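# Place the pail upright inside the drip tray

## Task

Put the pail into the drip tray standing upright, with all of its base resting on the tray floor. Open the fingers only once its bottom is no more than about a finger's width above that floor. At the end the gripper must neither touch the pail nor hold the tray, and the pail must stay in place with no help from the robot. Nothing may be pushed or knocked off the table.

## Robot and tools

ROBOT. One custom six-joint arm with a two-finger parallel gripper. Upper arm 423 mm (shoulder to elbow), forearm 440 mm (elbow to wrist pitch). Joint ranges in rad, base outward: waist and shoulder about ±3.49/±3.14, elbow -1.187 to 4.328, forearm roll ±3.316, wrist pitch ±3.140, wrist roll ±3.927. The elbow never fully straightens. Load limits: 139 N m for waist, shoulder, elbow; 34.8 N m for the three wrist joints; a carried object's weight adds to these.

FRAME. Everything is in the scene frame: origin on the table surface under the arm base, +z up, +y to the left when facing along +x. The base may sit tilted. The reported hand position grows less accurate at long reach. The gripper's own axes: fingers point along its +z, and they close along its y. end_effector_position is the spot between the pads when shut; closed fingertips extend about 33 mm past it, open ones about 9 mm. Closing pushes the tips roughly 24 mm further out, so keep that clearance above a surface.

execute_actions(actions). actions is a list of actions; each action is a list of 1 to 15 rows; each row is 10 numbers [x, y, z, qw, qx, qy, qz, position, force_limit, speed]. x, y, z is an absolute target position in metres and qw..qz an absolute target orientation quaternion (w first), both in the scene frame. One row lasts one control step (1/30 s); an action always lasts 15 steps (0.5 s), repeating its final row if shorter. Put the desired quaternion in every row to hold orientation rather than copying a possibly drifted reported one. An action is rejected if its target lies more than 0.6 m from the hand's start position along any hand axis; if the first action fails this, or any action is malformed, nothing in the call runs. An empty list just returns state and images.

GRIPPER NUMBERS (all in [-1, 1]). position: +1 fully open (140 mm), pads touch near -0.8, -1 closes until blocked. force_limit: about 14 N at -1, 60 N at 0, 107 N at +1. speed: gap change about 30 mm/s at -1, 140 at 0, 250 at +1. After closing with -1, confirm object_status = 2 (closed onto something). Other codes: 0 moving, 1 blocked while opening, 3 reached the request or pads met. Stopped fingers stay put until position changes by at least 0.01; to squeeze harder, raise force_limit and switch position between -1 and -0.98. position_measured is in counts: 3 open, 230 pads together, not linear.

MOTION LIMITS. Each control step the command is clipped to within 70 mm and 16 degrees of the measured hand pose, and position wins over orientation if both cannot be met. Far targets need several actions; after an action the arm stops at the last clipped pose. The Hand target line shows what the controller is currently aiming for. Joint speeds are capped (2.62, 3.14, 3.93 rad/s) with 0.5 s ramp-up. A pose unreachable line means the clearance check (which includes any mount under the base) altered or blocked the command.

move(target, speed, stop_force, blocking). target is one 10-number row as above: absolute pose plus finger numbers, the finger part applied at the start. The hand follows a straight path there lasting 0.5 to 10 s (cut off at 10 s), turning the short way. speed: path top speed in m/s, 0.002 to 0.5, default 0.25; rotation up to twice that in rad/s. It does not avoid obstacles and can lag, deviate or overshoot speed near full stretch. stop_force (optional, 20 to 80 N, allowed after 0.2 s of scene time): ends the path when the estimated push against the motion exceeds it for 2 steps; the hand steps back 2 steps and holds. Pressure may briefly exceed it, even double, then settle. Use it with very low speed when probing for contact; it is unreliable on moves that rotate the hand, may be unavailable near stretched poses, and must be omitted when backing away from something being pressed. blocking=false returns after 0.5 s while motion continues (not combinable with stop_force); then use wait or stop before other commands. The result adds a move: line: done, off_target, moving, held, fault or contact (contact takes precedence), plus limits=paced (pose clipped) or limits=held (steps blocked, after which motion may jump fast), and the remaining distance to target.

wait(seconds): 0 to 10; the arm keeps its last command; returns early if a running move finishes. stop(): brakes a running move (needs some room); fingers continue. zoom_image(camera, region): camera is cam_head_left, cam_head_right or cam_wrist; region [x0, y0, x1, y1] in pixels, origin top-left, at most 504 by 504. finished_scene(scene): ends the current scene by its number after the last command has been held; irreversible, reports success.

RESULTS. Each call returns the gripper pose, finger state, object_status and images from cam_head_left, cam_head_right, cam_wrist (each 504x504; the wrist one is fisheye). Calibration data for each camera is supplied and may be off by a few degrees and millimetres. Calls that ran actions list per-step hand positions; HELD marks steps that were held back.

AVOID. Contact torque at a joint's limit, or any external force reaching 150 N, triggers a 10 s fault stop that skips the rest of the call. The arm is stiff: commanding even slightly into a firm surface can fault, and faster contact hits harder. Holding loads heats motors; MOTOR HOT warns, OVER-TEMPERATURE FAULT brakes the arm. Do not drop, slam, or knock items off the table, and lower the pail gently before opening.

Each tool is called after ">>>" in YAML: its name, and indented under it one key for each argument.

## Session

>>> execute_actions:
  actions: []

Scene clock: 0.00 s.
end_effector_position=(+0.3525, -0.1170, +0.3493) position_measured=3 object_status=3 end_effector_quat_wxyz=(+0.601, -0.341, -0.682, +0.239)
Joint positions: [-0.07   0.771  0.42  -0.122 -2.612 -2.537]
Joint velocities: [-0.    -0.001 -0.    -0.     0.     0.   ]
Hand target: +0.352, -0.117, +0.349; +0.601, -0.341, -0.682, +0.239

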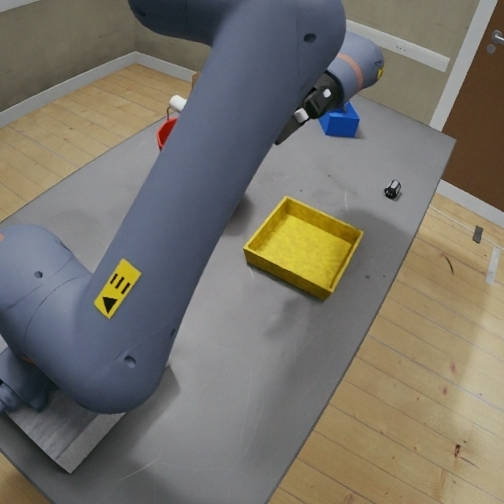

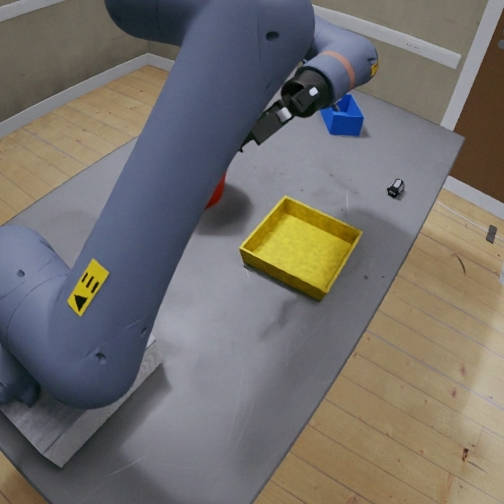

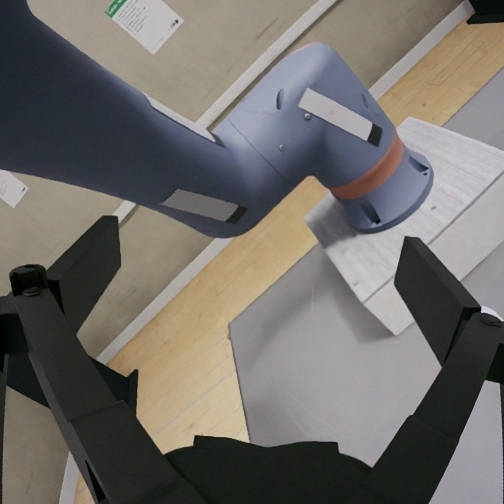

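>>> move:
  target: [0.45,-0.25,0.4,0,0.707,-0.707,0,1,0,0]

Scene clock: 9.23 s.
end_effector_position=(+0.4509, -0.2504, +0.3998) position_measured=3 object_status=3 end_effector_quat_wxyz=(-0.001, +0.706, -0.708, -0.001)
Joint positions: [-0.295  0.13   0.278  0.003 -1.706  0.243]
Joint velocities: [-0.001  0.     0.     0.002 -0.     0.   ]
Hand target: +0.451, -0.250, +0.400; -0.001, +0.706, -0.708, -0.001
Off the commanded pose: 0.001 m, 0 deg.
move: done
camera_calibration (this result's frames):
cam_wrist: T_world_to_cam=[[-0.998642, -0.0480364, -0.0201547, 0.450724], [-0.0520484, 0.904027, 0.424294, 0.0798955], [-0.0021612, 0.424767, -0.9053, 0.653802], [0, 0, 0, 1]] pos_world=[0.455684, -0.32829, 0.567072]

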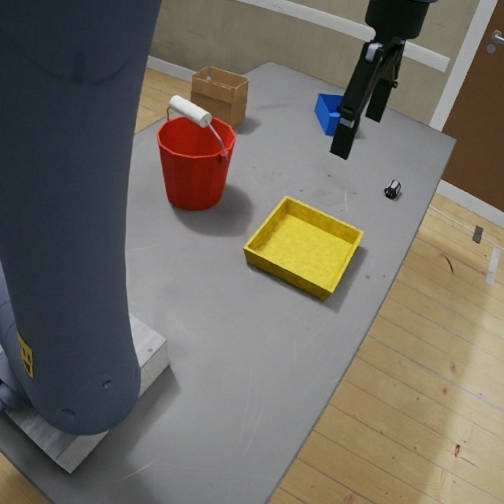

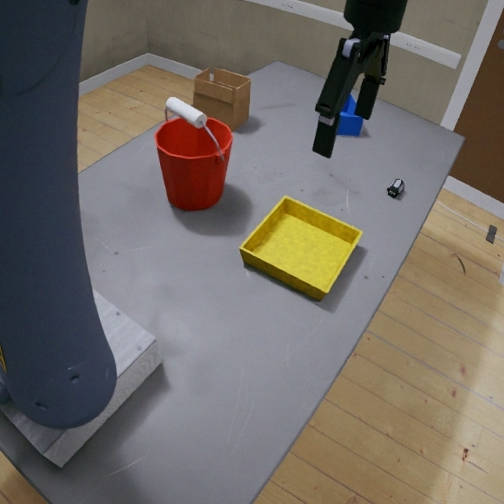

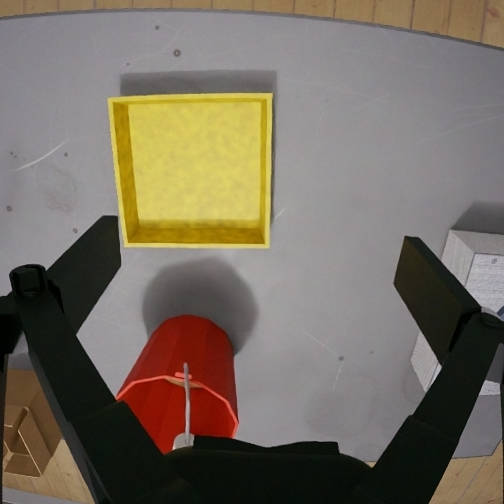

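>>> move:
  target: [0.54,0.06,0.42,0,0.707,-0.707,0,1,0,0]

Scene clock: 17.10 s.
end_effector_position=(+0.5397, +0.0607, +0.4200) position_measured=3 object_status=3 end_effector_quat_wxyz=(-0.000, +0.707, -0.707, +0.001)
Joint positions: [ 0.323  0.211  0.412  0.015 -1.762 -0.369]
Joint velocities: [ 0.001  0.001  0.    -0.    -0.001 -0.001]
Hand target: +0.540, +0.061, +0.420; -0.000, +0.707, -0.707, +0.001
Off the commanded pose: 0.001 m, 0 deg.
move: done
camera_calibration (this result's frames):
cam_wrist: T_world_to_cam=[[-0.998415, -0.0518125, -0.0219803, 0.555661], [-0.0562523, 0.905944, 0.419643, -0.201128], [-0.00182982, 0.420215, -0.907423, 0.541117], [0, 0, 0, 1]] pos_world=[0.544456, -0.0163843, 0.587638]

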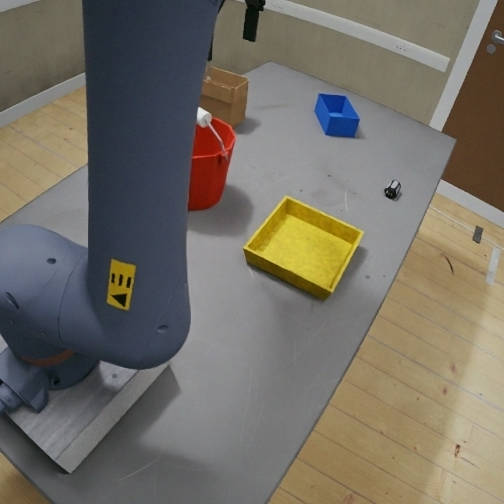

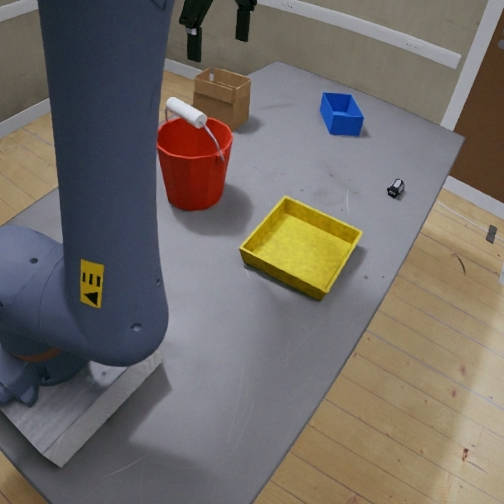

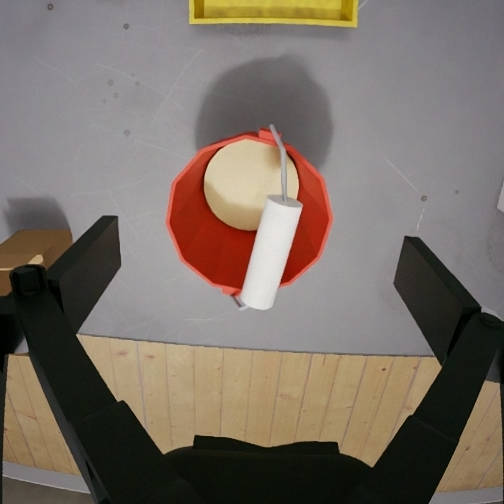

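>>> move:
  target: [0.525,0.135,0.30,0,0.77,-0.64,0,1,0,0]
  speed: 0.15

Scene clock: 24.10 s.
end_effector_position=(+0.5244, +0.1349, +0.2999) position_measured=3 object_status=3 end_effector_quat_wxyz=(-0.000, +0.769, -0.639, +0.000)
Joint positions: [ 0.46   0.194  0.115  0.014 -1.486 -0.326]
Joint velocities: [ 0.    -0.001  0.    -0.001  0.     0.001]
Hand target: +0.524, +0.135, +0.300; -0.000, +0.769, -0.639, +0.000
Off the commanded pose: 0.001 m, 0 deg.
move: done
camera_calibration (this result's frames):
cam_wrist: T_world_to_cam=[[-0.971935, -0.234352, -0.0205042, 0.55181], [-0.221014, 0.879796, 0.420846, -0.129335], [-0.0805868, 0.413567, -0.9069, 0.442952], [0, 0, 0, 1]] pos_world=[0.543435, 0.0599157, 0.467458]

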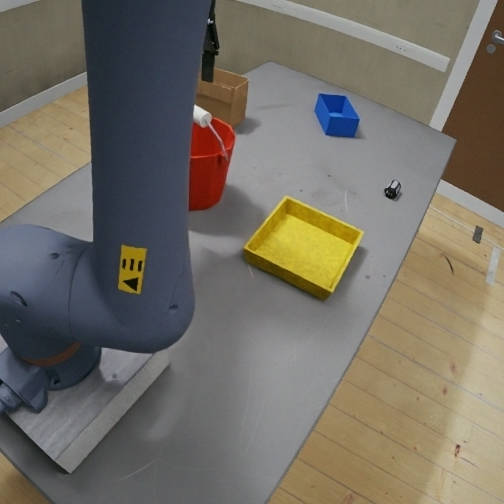

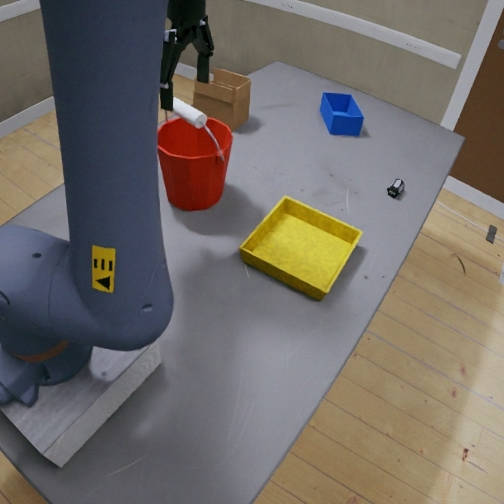

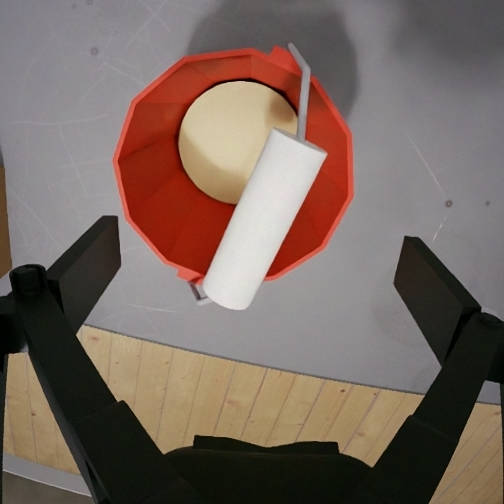

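>>> move:
  target: [0.52,0.14,0.27,0,0.62,-0.78,0,1,0,0]
  speed: 0.1

Scene clock: 30.83 s.
end_effector_position=(+0.5198, +0.1400, +0.2700) position_measured=3 object_status=3 end_effector_quat_wxyz=(+0.000, -0.622, +0.783, +0.000)
Joint positions: [ 0.472  0.196  0.048  0.014 -1.418 -0.751]
Joint velocities: [-0.     0.001 -0.     0.001  0.     0.   ]
Hand target: +0.520, +0.140, +0.270; +0.000, -0.622, +0.783, -0.000
Off the commanded pose: 0.000 m, 0 deg.
move: done
camera_calibration (this result's frames):
cam_wrist: T_world_to_cam=[[-0.984458, 0.174465, -0.0200987, 0.497174], [0.149957, 0.894648, 0.420853, -0.317094], [0.0914054, 0.411298, -0.906906, 0.324241], [0, 0, 0, 1]] pos_world=[0.50736, 0.0635883, 0.437498]

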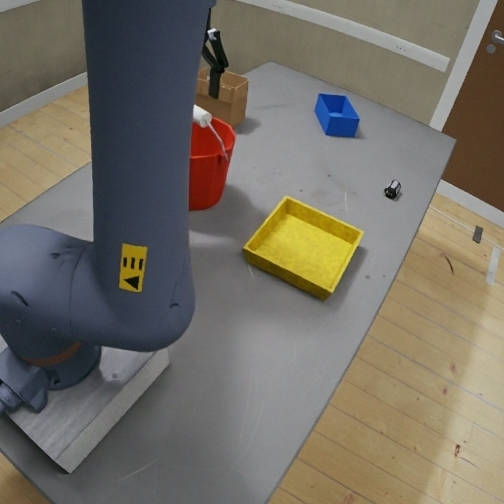

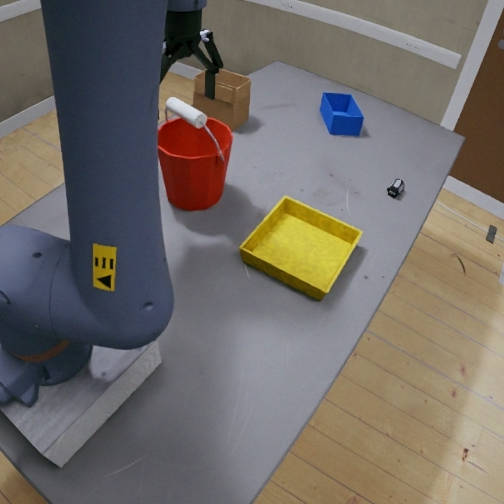

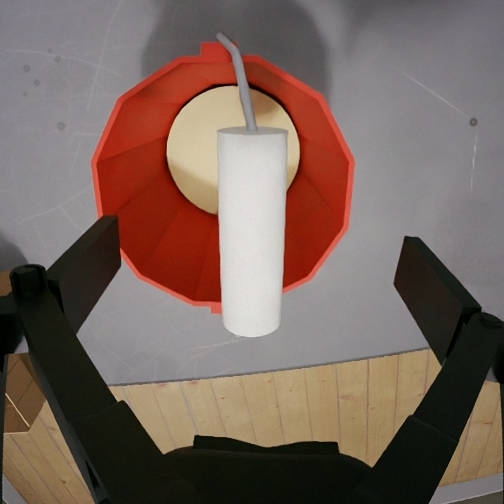

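>>> move:
  target: [0.52,0.14,0.225,0,0.62,-0.78,0,0.2,0,0]
  speed: 0.05

>>> move:
  target: [0.52,0.14,0.225,0,0.62,-0.78,0,-1,0.3,0]

Scene clock: 39.57 s.
end_effector_position=(+0.5198, +0.1399, +0.2250) position_measured=104 object_status=3 end_effector_quat_wxyz=(-0.000, -0.622, +0.783, +0.000)
Joint positions: [ 0.471  0.217 -0.03   0.015 -1.317 -0.751]
Joint velocities: [-0.     0.001 -0.    -0.001 -0.001  0.   ]
Hand target: +0.520, +0.140, +0.225; +0.000, -0.622, +0.783, +0.000
Off the commanded pose: 0.000 m, 0 deg.
move: done
camera_calibration (this result's frames):
cam_wrist: T_world_to_cam=[[-0.984475, 0.174368, -0.0201355, 0.496294], [0.149864, 0.894715, 0.420744, -0.298035], [0.0913799, 0.411194, -0.906956, 0.283516], [0, 0, 0, 1]] pos_world=[0.507346, 0.0635388, 0.392526]

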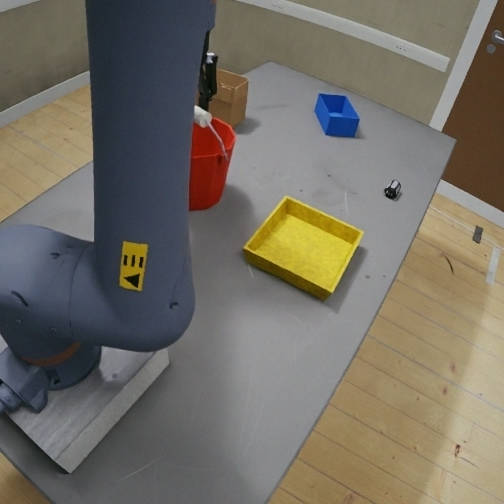

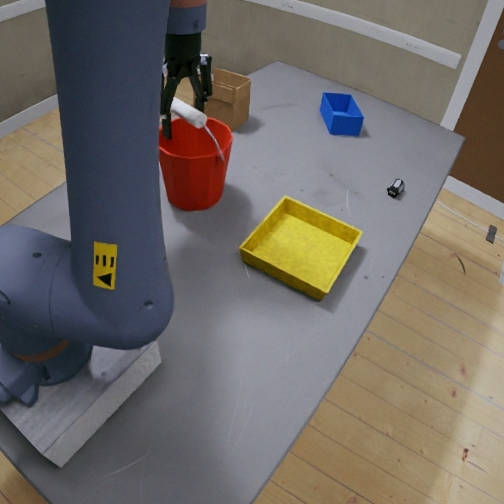

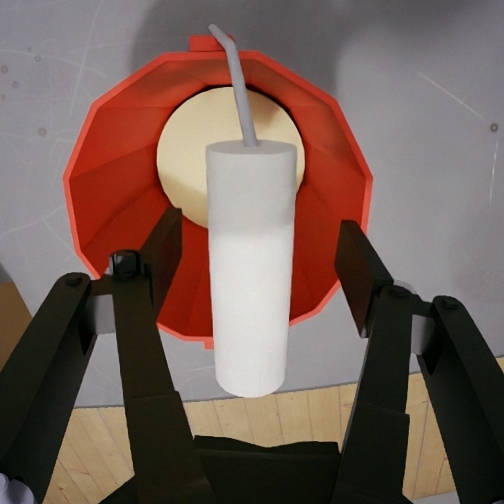

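Scene clock: 40.27 s.
end_effector_position=(+0.5201, +0.1400, +0.2250) position_measured=183 object_status=2 end_effector_quat_wxyz=(+0.000, -0.622, +0.783, -0.000)
Joint positions: [ 0.471  0.218 -0.03   0.015 -1.317 -0.751]
Joint velocities: [-0.     0.     0.     0.001  0.001  0.   ]
Hand target: +0.520, +0.140, +0.225; +0.000, -0.622, +0.783, -0.000
Off the commanded pose: 0.000 m, 0 deg.
move: done
camera_calibration (this result's frames):
cam_wrist: T_world_to_cam=[[-0.984421, 0.174637, -0.0204304, 0.496536], [0.14999, 0.894705, 0.42072, -0.298186], [0.0917527, 0.411101, -0.90696, 0.283335], [0, 0, 0, 1]] pos_world=[0.507528, 0.0635961, 0.392571]

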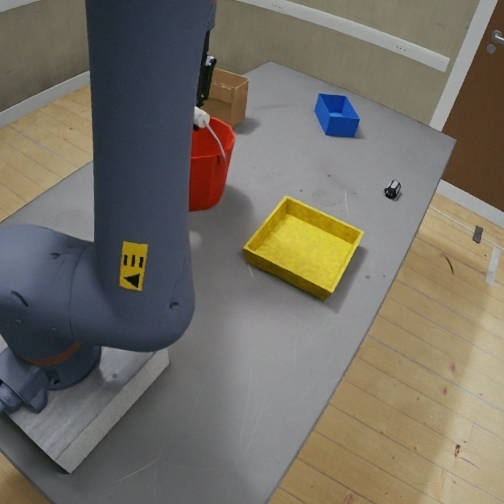

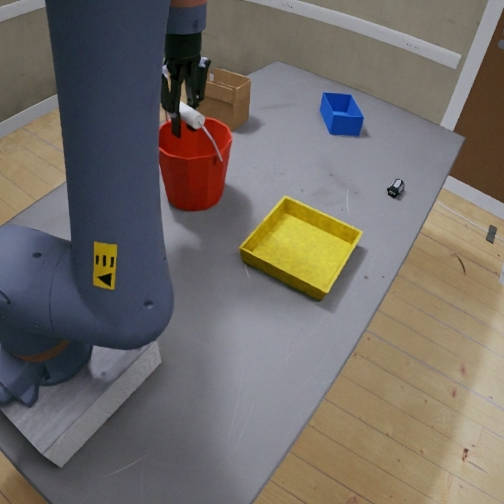

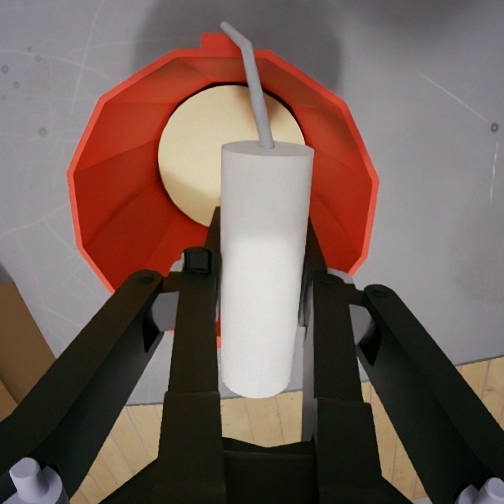

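>>> move:
  target: [0.52,0.14,0.32,0,0.62,-0.78,0,-1,0.3,0]
  speed: 0.06

>>> move:
  target: [0.545,-0.175,0.32,0,0.62,-0.78,0,-1,0.3,0]
  speed: 0.1

>>> wait:
  seconds: 2

Scene clock: 46.17 s.
end_effector_position=(+0.5204, +0.1402, +0.3201) position_measured=183 object_status=2 end_effector_quat_wxyz=(+0.000, -0.622, +0.783, -0.000)
Joint positions: [ 0.474  0.186  0.15   0.014 -1.53  -0.751]
Joint velocities: [0.    0.    0.    0.001 0.    0.001]
Hand target: +0.520, +0.140, +0.320; -0.000, -0.622, +0.783, -0.000
Off the commanded pose: 0.000 m, 0 deg.
move: done
camera_calibration (this result's frames):
cam_wrist: T_world_to_cam=[[-0.984315, 0.175232, -0.0204168, 0.498565], [0.150526, 0.894568, 0.42082, -0.338707], [0.0920053, 0.411146, -0.906915, 0.36927], [0, 0, 0, 1]] pos_world=[0.507755, 0.0638084, 0.48761]

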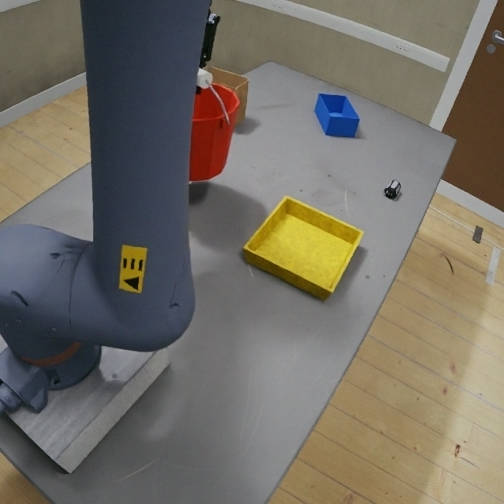

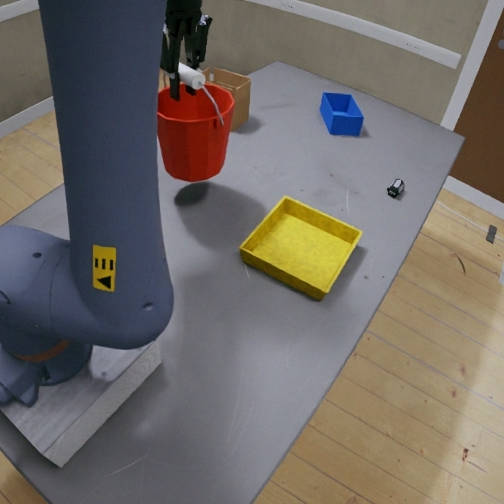

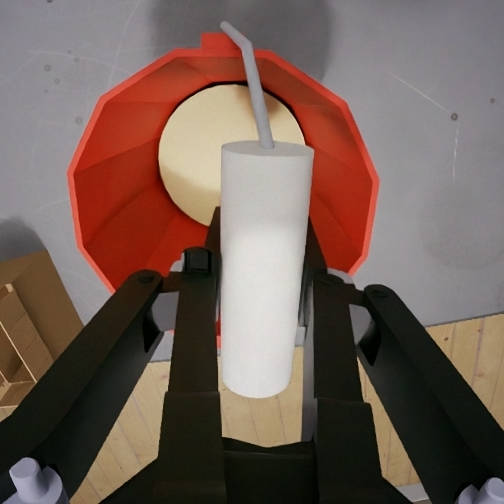

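Scene clock: 49.63 s.
end_effector_position=(+0.5454, -0.1752, +0.3199) position_measured=183 object_status=2 end_effector_quat_wxyz=(-0.000, -0.622, +0.783, +0.001)
Joint positions: [-0.122  0.264  0.255  0.008 -1.551 -0.154]
Joint velocities: [-0.001  0.     0.     0.002 -0.     0.   ]
Hand target: +0.545, -0.175, +0.320; -0.000, -0.622, +0.783, +0.001
Off the commanded pose: 0.000 m, 0 deg.
move: done
camera_calibration (this result's frames):
cam_wrist: T_world_to_cam=[[-0.984454, 0.174698, -0.0182192, 0.577762], [0.150907, 0.894318, 0.421215, -0.0606798], [0.0898792, 0.411918, -0.906778, 0.497705], [0, 0, 0, 1]] pos_world=[0.533203, -0.25168, 0.487394]

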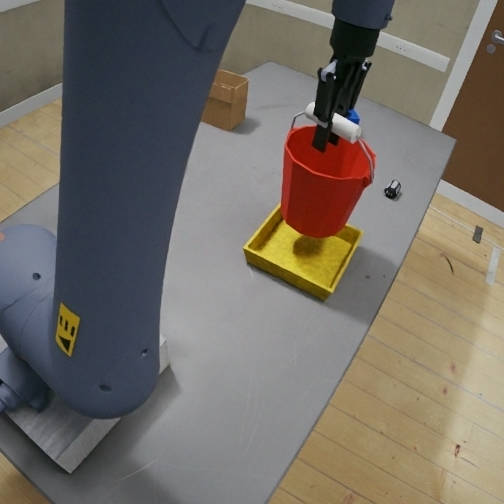

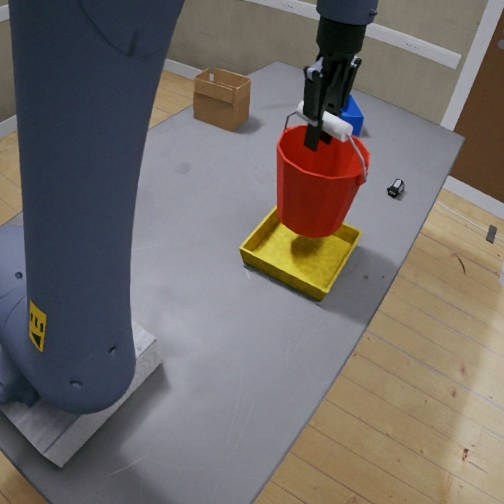

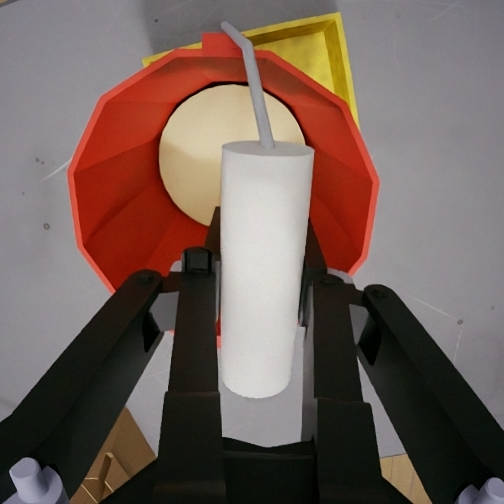

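Scene clock: 51.63 s.
end_effector_position=(+0.5454, -0.1752, +0.3199) position_measured=183 object_status=2 end_effector_quat_wxyz=(-0.000, -0.622, +0.783, +0.001)
Joint positions: [-0.122  0.264  0.255  0.008 -1.551 -0.154]
Joint velocities: [ 0.     0.002  0.    -0.001  0.001  0.   ]
Hand target: +0.545, -0.175, +0.320; -0.000, -0.622, +0.783, +0.001
Off the commanded pose: 0.000 m, 0 deg.
wait: 2.00 s; at rest by 0.17 s
camera_calibration (this result's frames):
cam_wrist: T_world_to_cam=[[-0.984444, 0.174747, -0.0182731, 0.577805], [0.150938, 0.89435, 0.421136, -0.0606121], [0.0899349, 0.411826, -0.906814, 0.497708], [0, 0, 0, 1]] pos_world=[0.533204, -0.251731, 0.487413]

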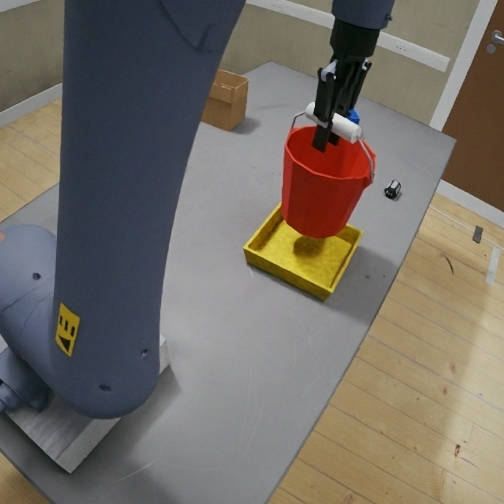

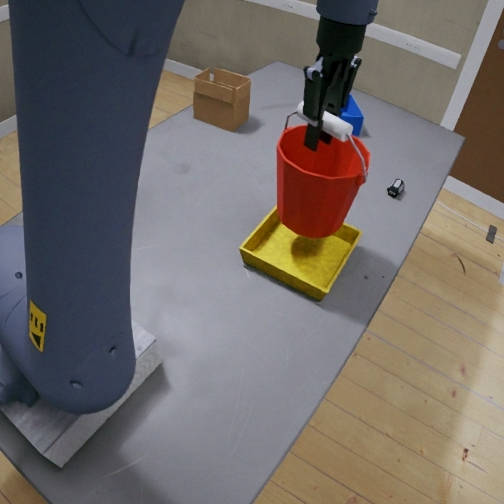

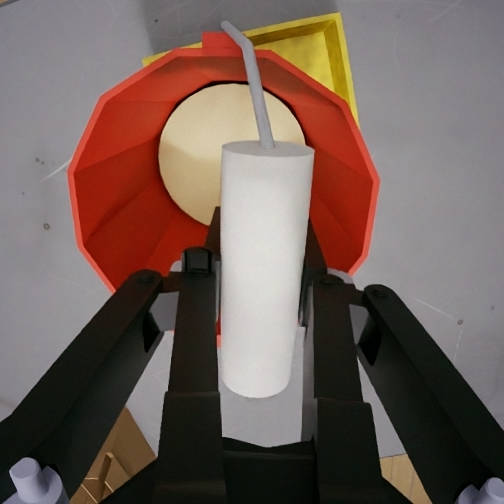

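>>> move:
  target: [0.523,-0.18,0.30,0,0.62,-0.78,0,-1,0.3,0]
  speed: 0.05

>>> move:
  target: [0.523,-0.18,0.24,0,0.62,-0.78,0,-1,0.3,0]
  speed: 0.03

Scene clock: 58.23 s.
end_effector_position=(+0.5229, -0.1801, +0.3001) position_measured=183 object_status=2 end_effector_quat_wxyz=(+0.000, -0.622, +0.783, +0.000)
Joint positions: [-0.135  0.215  0.149  0.008 -1.492 -0.143]
Joint velocities: [ 0.     0.001 -0.     0.001 -0.001 -0.   ]
Hand target: +0.523, -0.180, +0.300; +0.000, -0.622, +0.783, +0.000
Off the commanded pose: 0.000 m, 0 deg.
move: done
camera_calibration (this result's frames):
cam_wrist: T_world_to_cam=[[-0.984451, 0.174495, -0.0202092, 0.556671], [0.149948, 0.894691, 0.420765, -0.0438395], [0.0915024, 0.411192, -0.906945, 0.482839], [0, 0, 0, 1]] pos_world=[0.510408, -0.256453, 0.467604]

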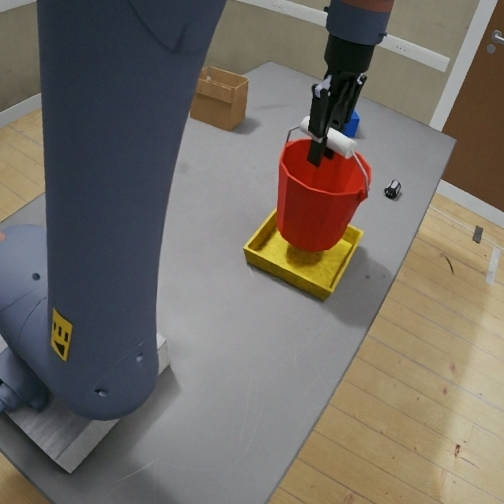

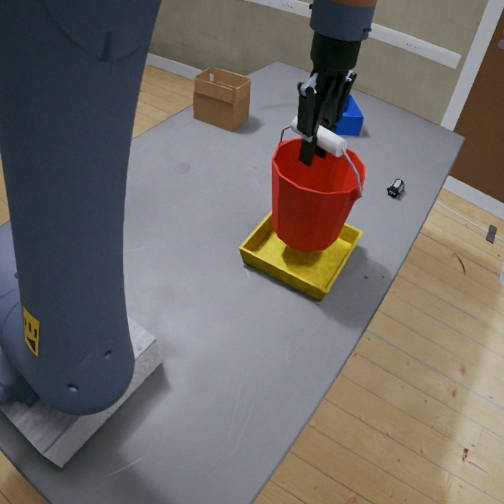

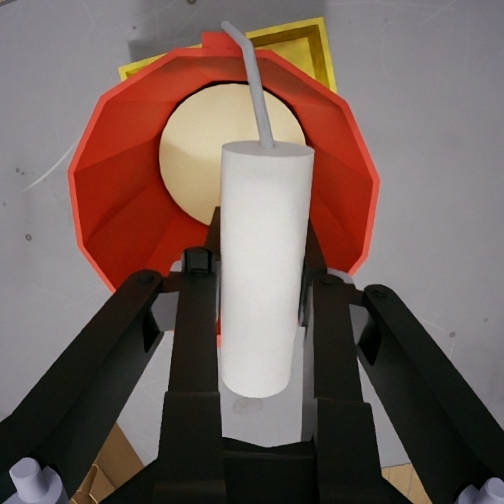

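Scene clock: 60.47 s.
end_effector_position=(+0.5228, -0.1800, +0.2400) position_measured=183 object_status=2 end_effector_quat_wxyz=(-0.000, -0.622, +0.783, +0.000)
Joint positions: [-0.135  0.236  0.036  0.009 -1.358 -0.143]
Joint velocities: [-0.    -0.    -0.001 -0.001 -0.001 -0.001]
Hand target: +0.523, -0.180, +0.240; +0.000, -0.622, +0.783, +0.000
Off the commanded pose: 0.000 m, 0 deg.
move: done
camera_calibration (this result's frames):
cam_wrist: T_world_to_cam=[[-0.98449, 0.174279, -0.020163, 0.555248], [0.149768, 0.894708, 0.420793, -0.0185463], [0.0913756, 0.411246, -0.906933, 0.428394], [0, 0, 0, 1]] pos_world=[0.510269, -0.25635, 0.407524]

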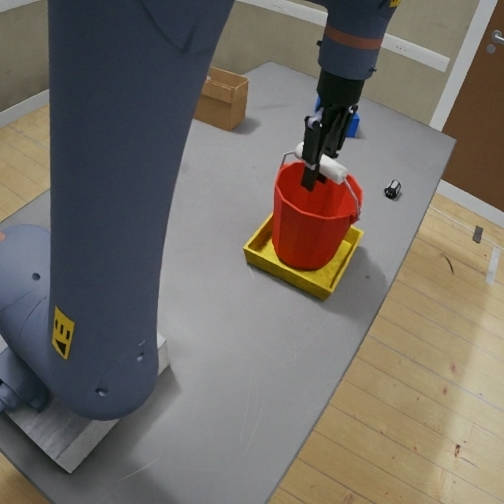

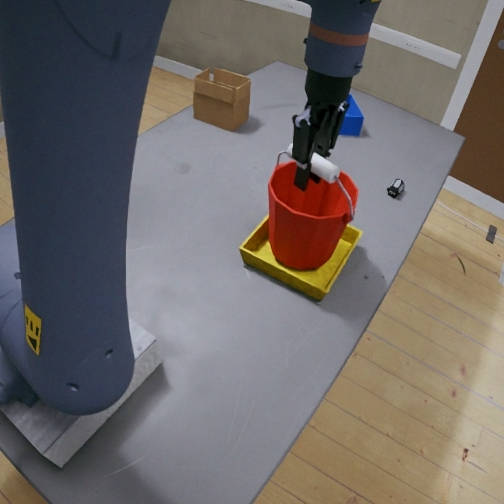

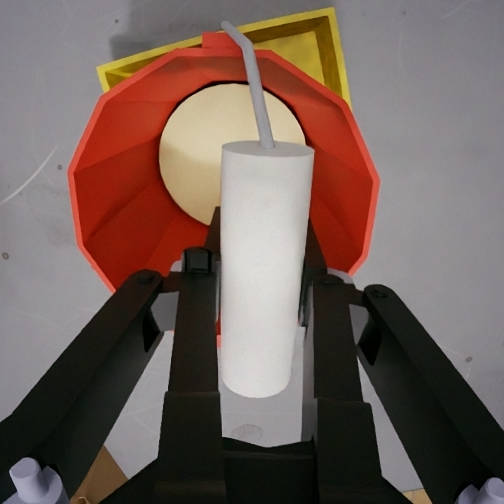

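Looks centred. Lower slightly, release.

>>> move:
  target: [0.523,-0.18,0.233,0,0.62,-0.78,0,-1,0.3,0]
  speed: 0.01

>>> move:
  target: [0.523,-0.18,0.233,0,0.62,-0.78,0,0.2,0,-0.5]

>>> move:
  target: [0.523,-0.18,0.34,0,0.62,-0.78,0,0.2,0,0]
  speed: 0.1

Scene clock: 64.77 s.
end_effector_position=(+0.5230, -0.1800, +0.2330) position_measured=183 object_status=2 end_effector_quat_wxyz=(+0.000, -0.622, +0.783, +0.000)
Joint positions: [-0.135  0.24   0.025  0.009 -1.343 -0.143]
Joint velocities: [-0.     0.    -0.     0.001 -0.001 -0.001]
Hand target: +0.523, -0.180, +0.233; +0.000, -0.622, +0.783, +0.000
Off the commanded pose: 0.000 m, 0 deg.
move: done
camera_calibration (this result's frames):
cam_wrist: T_world_to_cam=[[-0.98443, 0.174614, -0.0201962, 0.555364], [0.150056, 0.894647, 0.42082, -0.0157943], [0.0915497, 0.411237, -0.906919, 0.421932], [0, 0, 0, 1]] pos_world=[0.510459, -0.256358, 0.400521]

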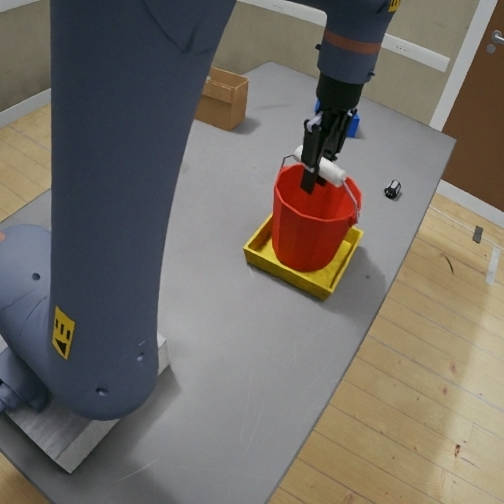

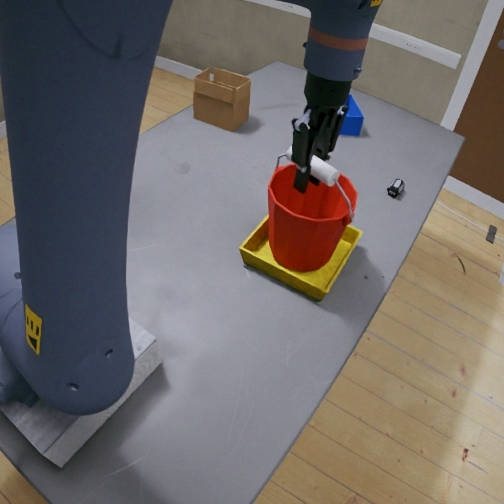

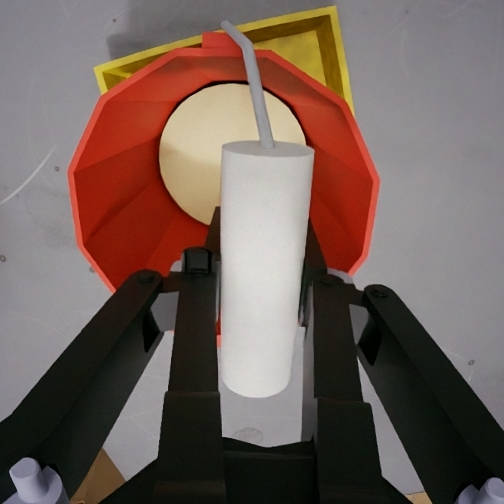

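Scene clock: 65.60 s.
end_effector_position=(+0.5230, -0.1800, +0.2330) position_measured=104 object_status=3 end_effector_quat_wxyz=(+0.000, -0.622, +0.783, -0.000)
Joint positions: [-0.135  0.24   0.025  0.009 -1.343 -0.143]
Joint velocities: [0.    0.001 0.    0.002 0.002 0.001]
Hand target: +0.523, -0.180, +0.233; +0.000, -0.622, +0.783, -0.000
Off the commanded pose: 0.000 m, 0 deg.
move: done
camera_calibration (this result's frames):
cam_wrist: T_world_to_cam=[[-0.98442, 0.174661, -0.0202509, 0.55541], [0.150079, 0.894659, 0.420786, -0.015791], [0.0916126, 0.411191, -0.906934, 0.421931], [0, 0, 0, 1]] pos_world=[0.510472, -0.256375, 0.400556]

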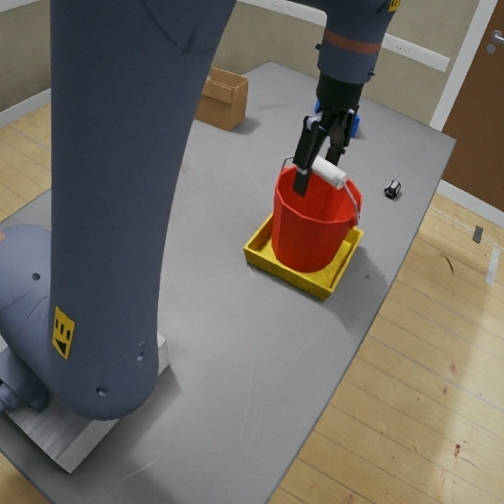

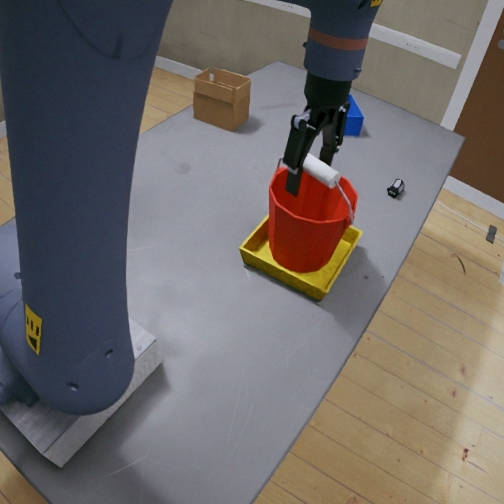

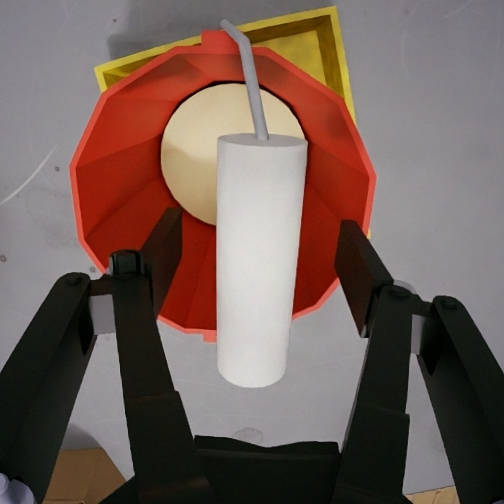

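Scene clock: 66.97 s.
end_effector_position=(+0.5234, -0.1801, +0.3402) position_measured=104 object_status=3 end_effector_quat_wxyz=(+0.000, -0.622, +0.783, -0.000)
Joint positions: [-0.134  0.213  0.238  0.009 -1.582 -0.143]
Joint velocities: [-0.     0.004  0.    -0.     0.     0.   ]
Hand target: +0.523, -0.180, +0.340; -0.000, -0.622, +0.783, -0.000
Off the commanded pose: 0.000 m, 0 deg.
move: done
camera_calibration (this result's frames):
cam_wrist: T_world_to_cam=[[-0.984296, 0.175308, -0.0206848, 0.558219], [0.150507, 0.894674, 0.420602, -0.0610454], [0.0922411, 0.410883, -0.90701, 0.518811], [0, 0, 0, 1]] pos_world=[0.510785, -0.256415, 0.507789]

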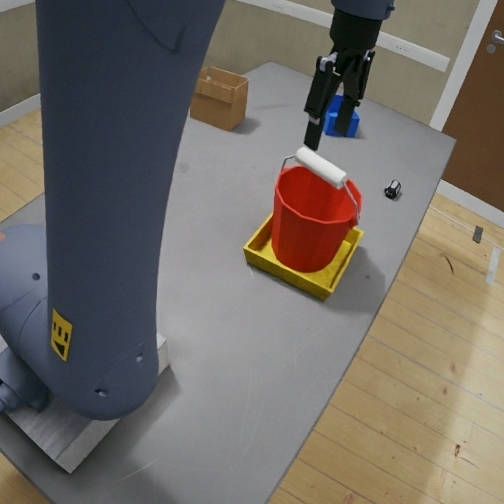

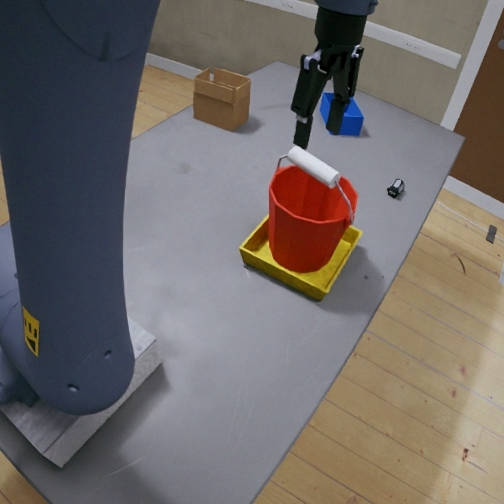

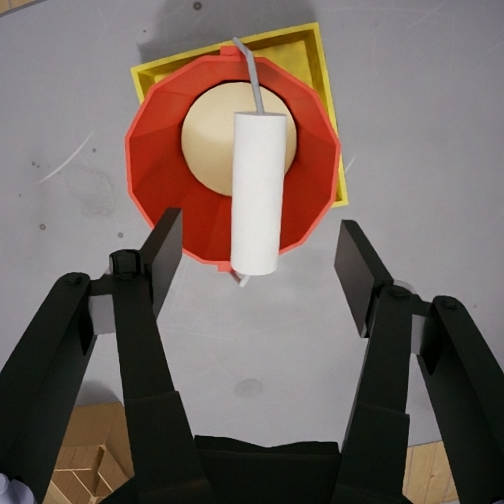

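>>> finished_scene:
  scene: 1

The scene is finished: the task was done.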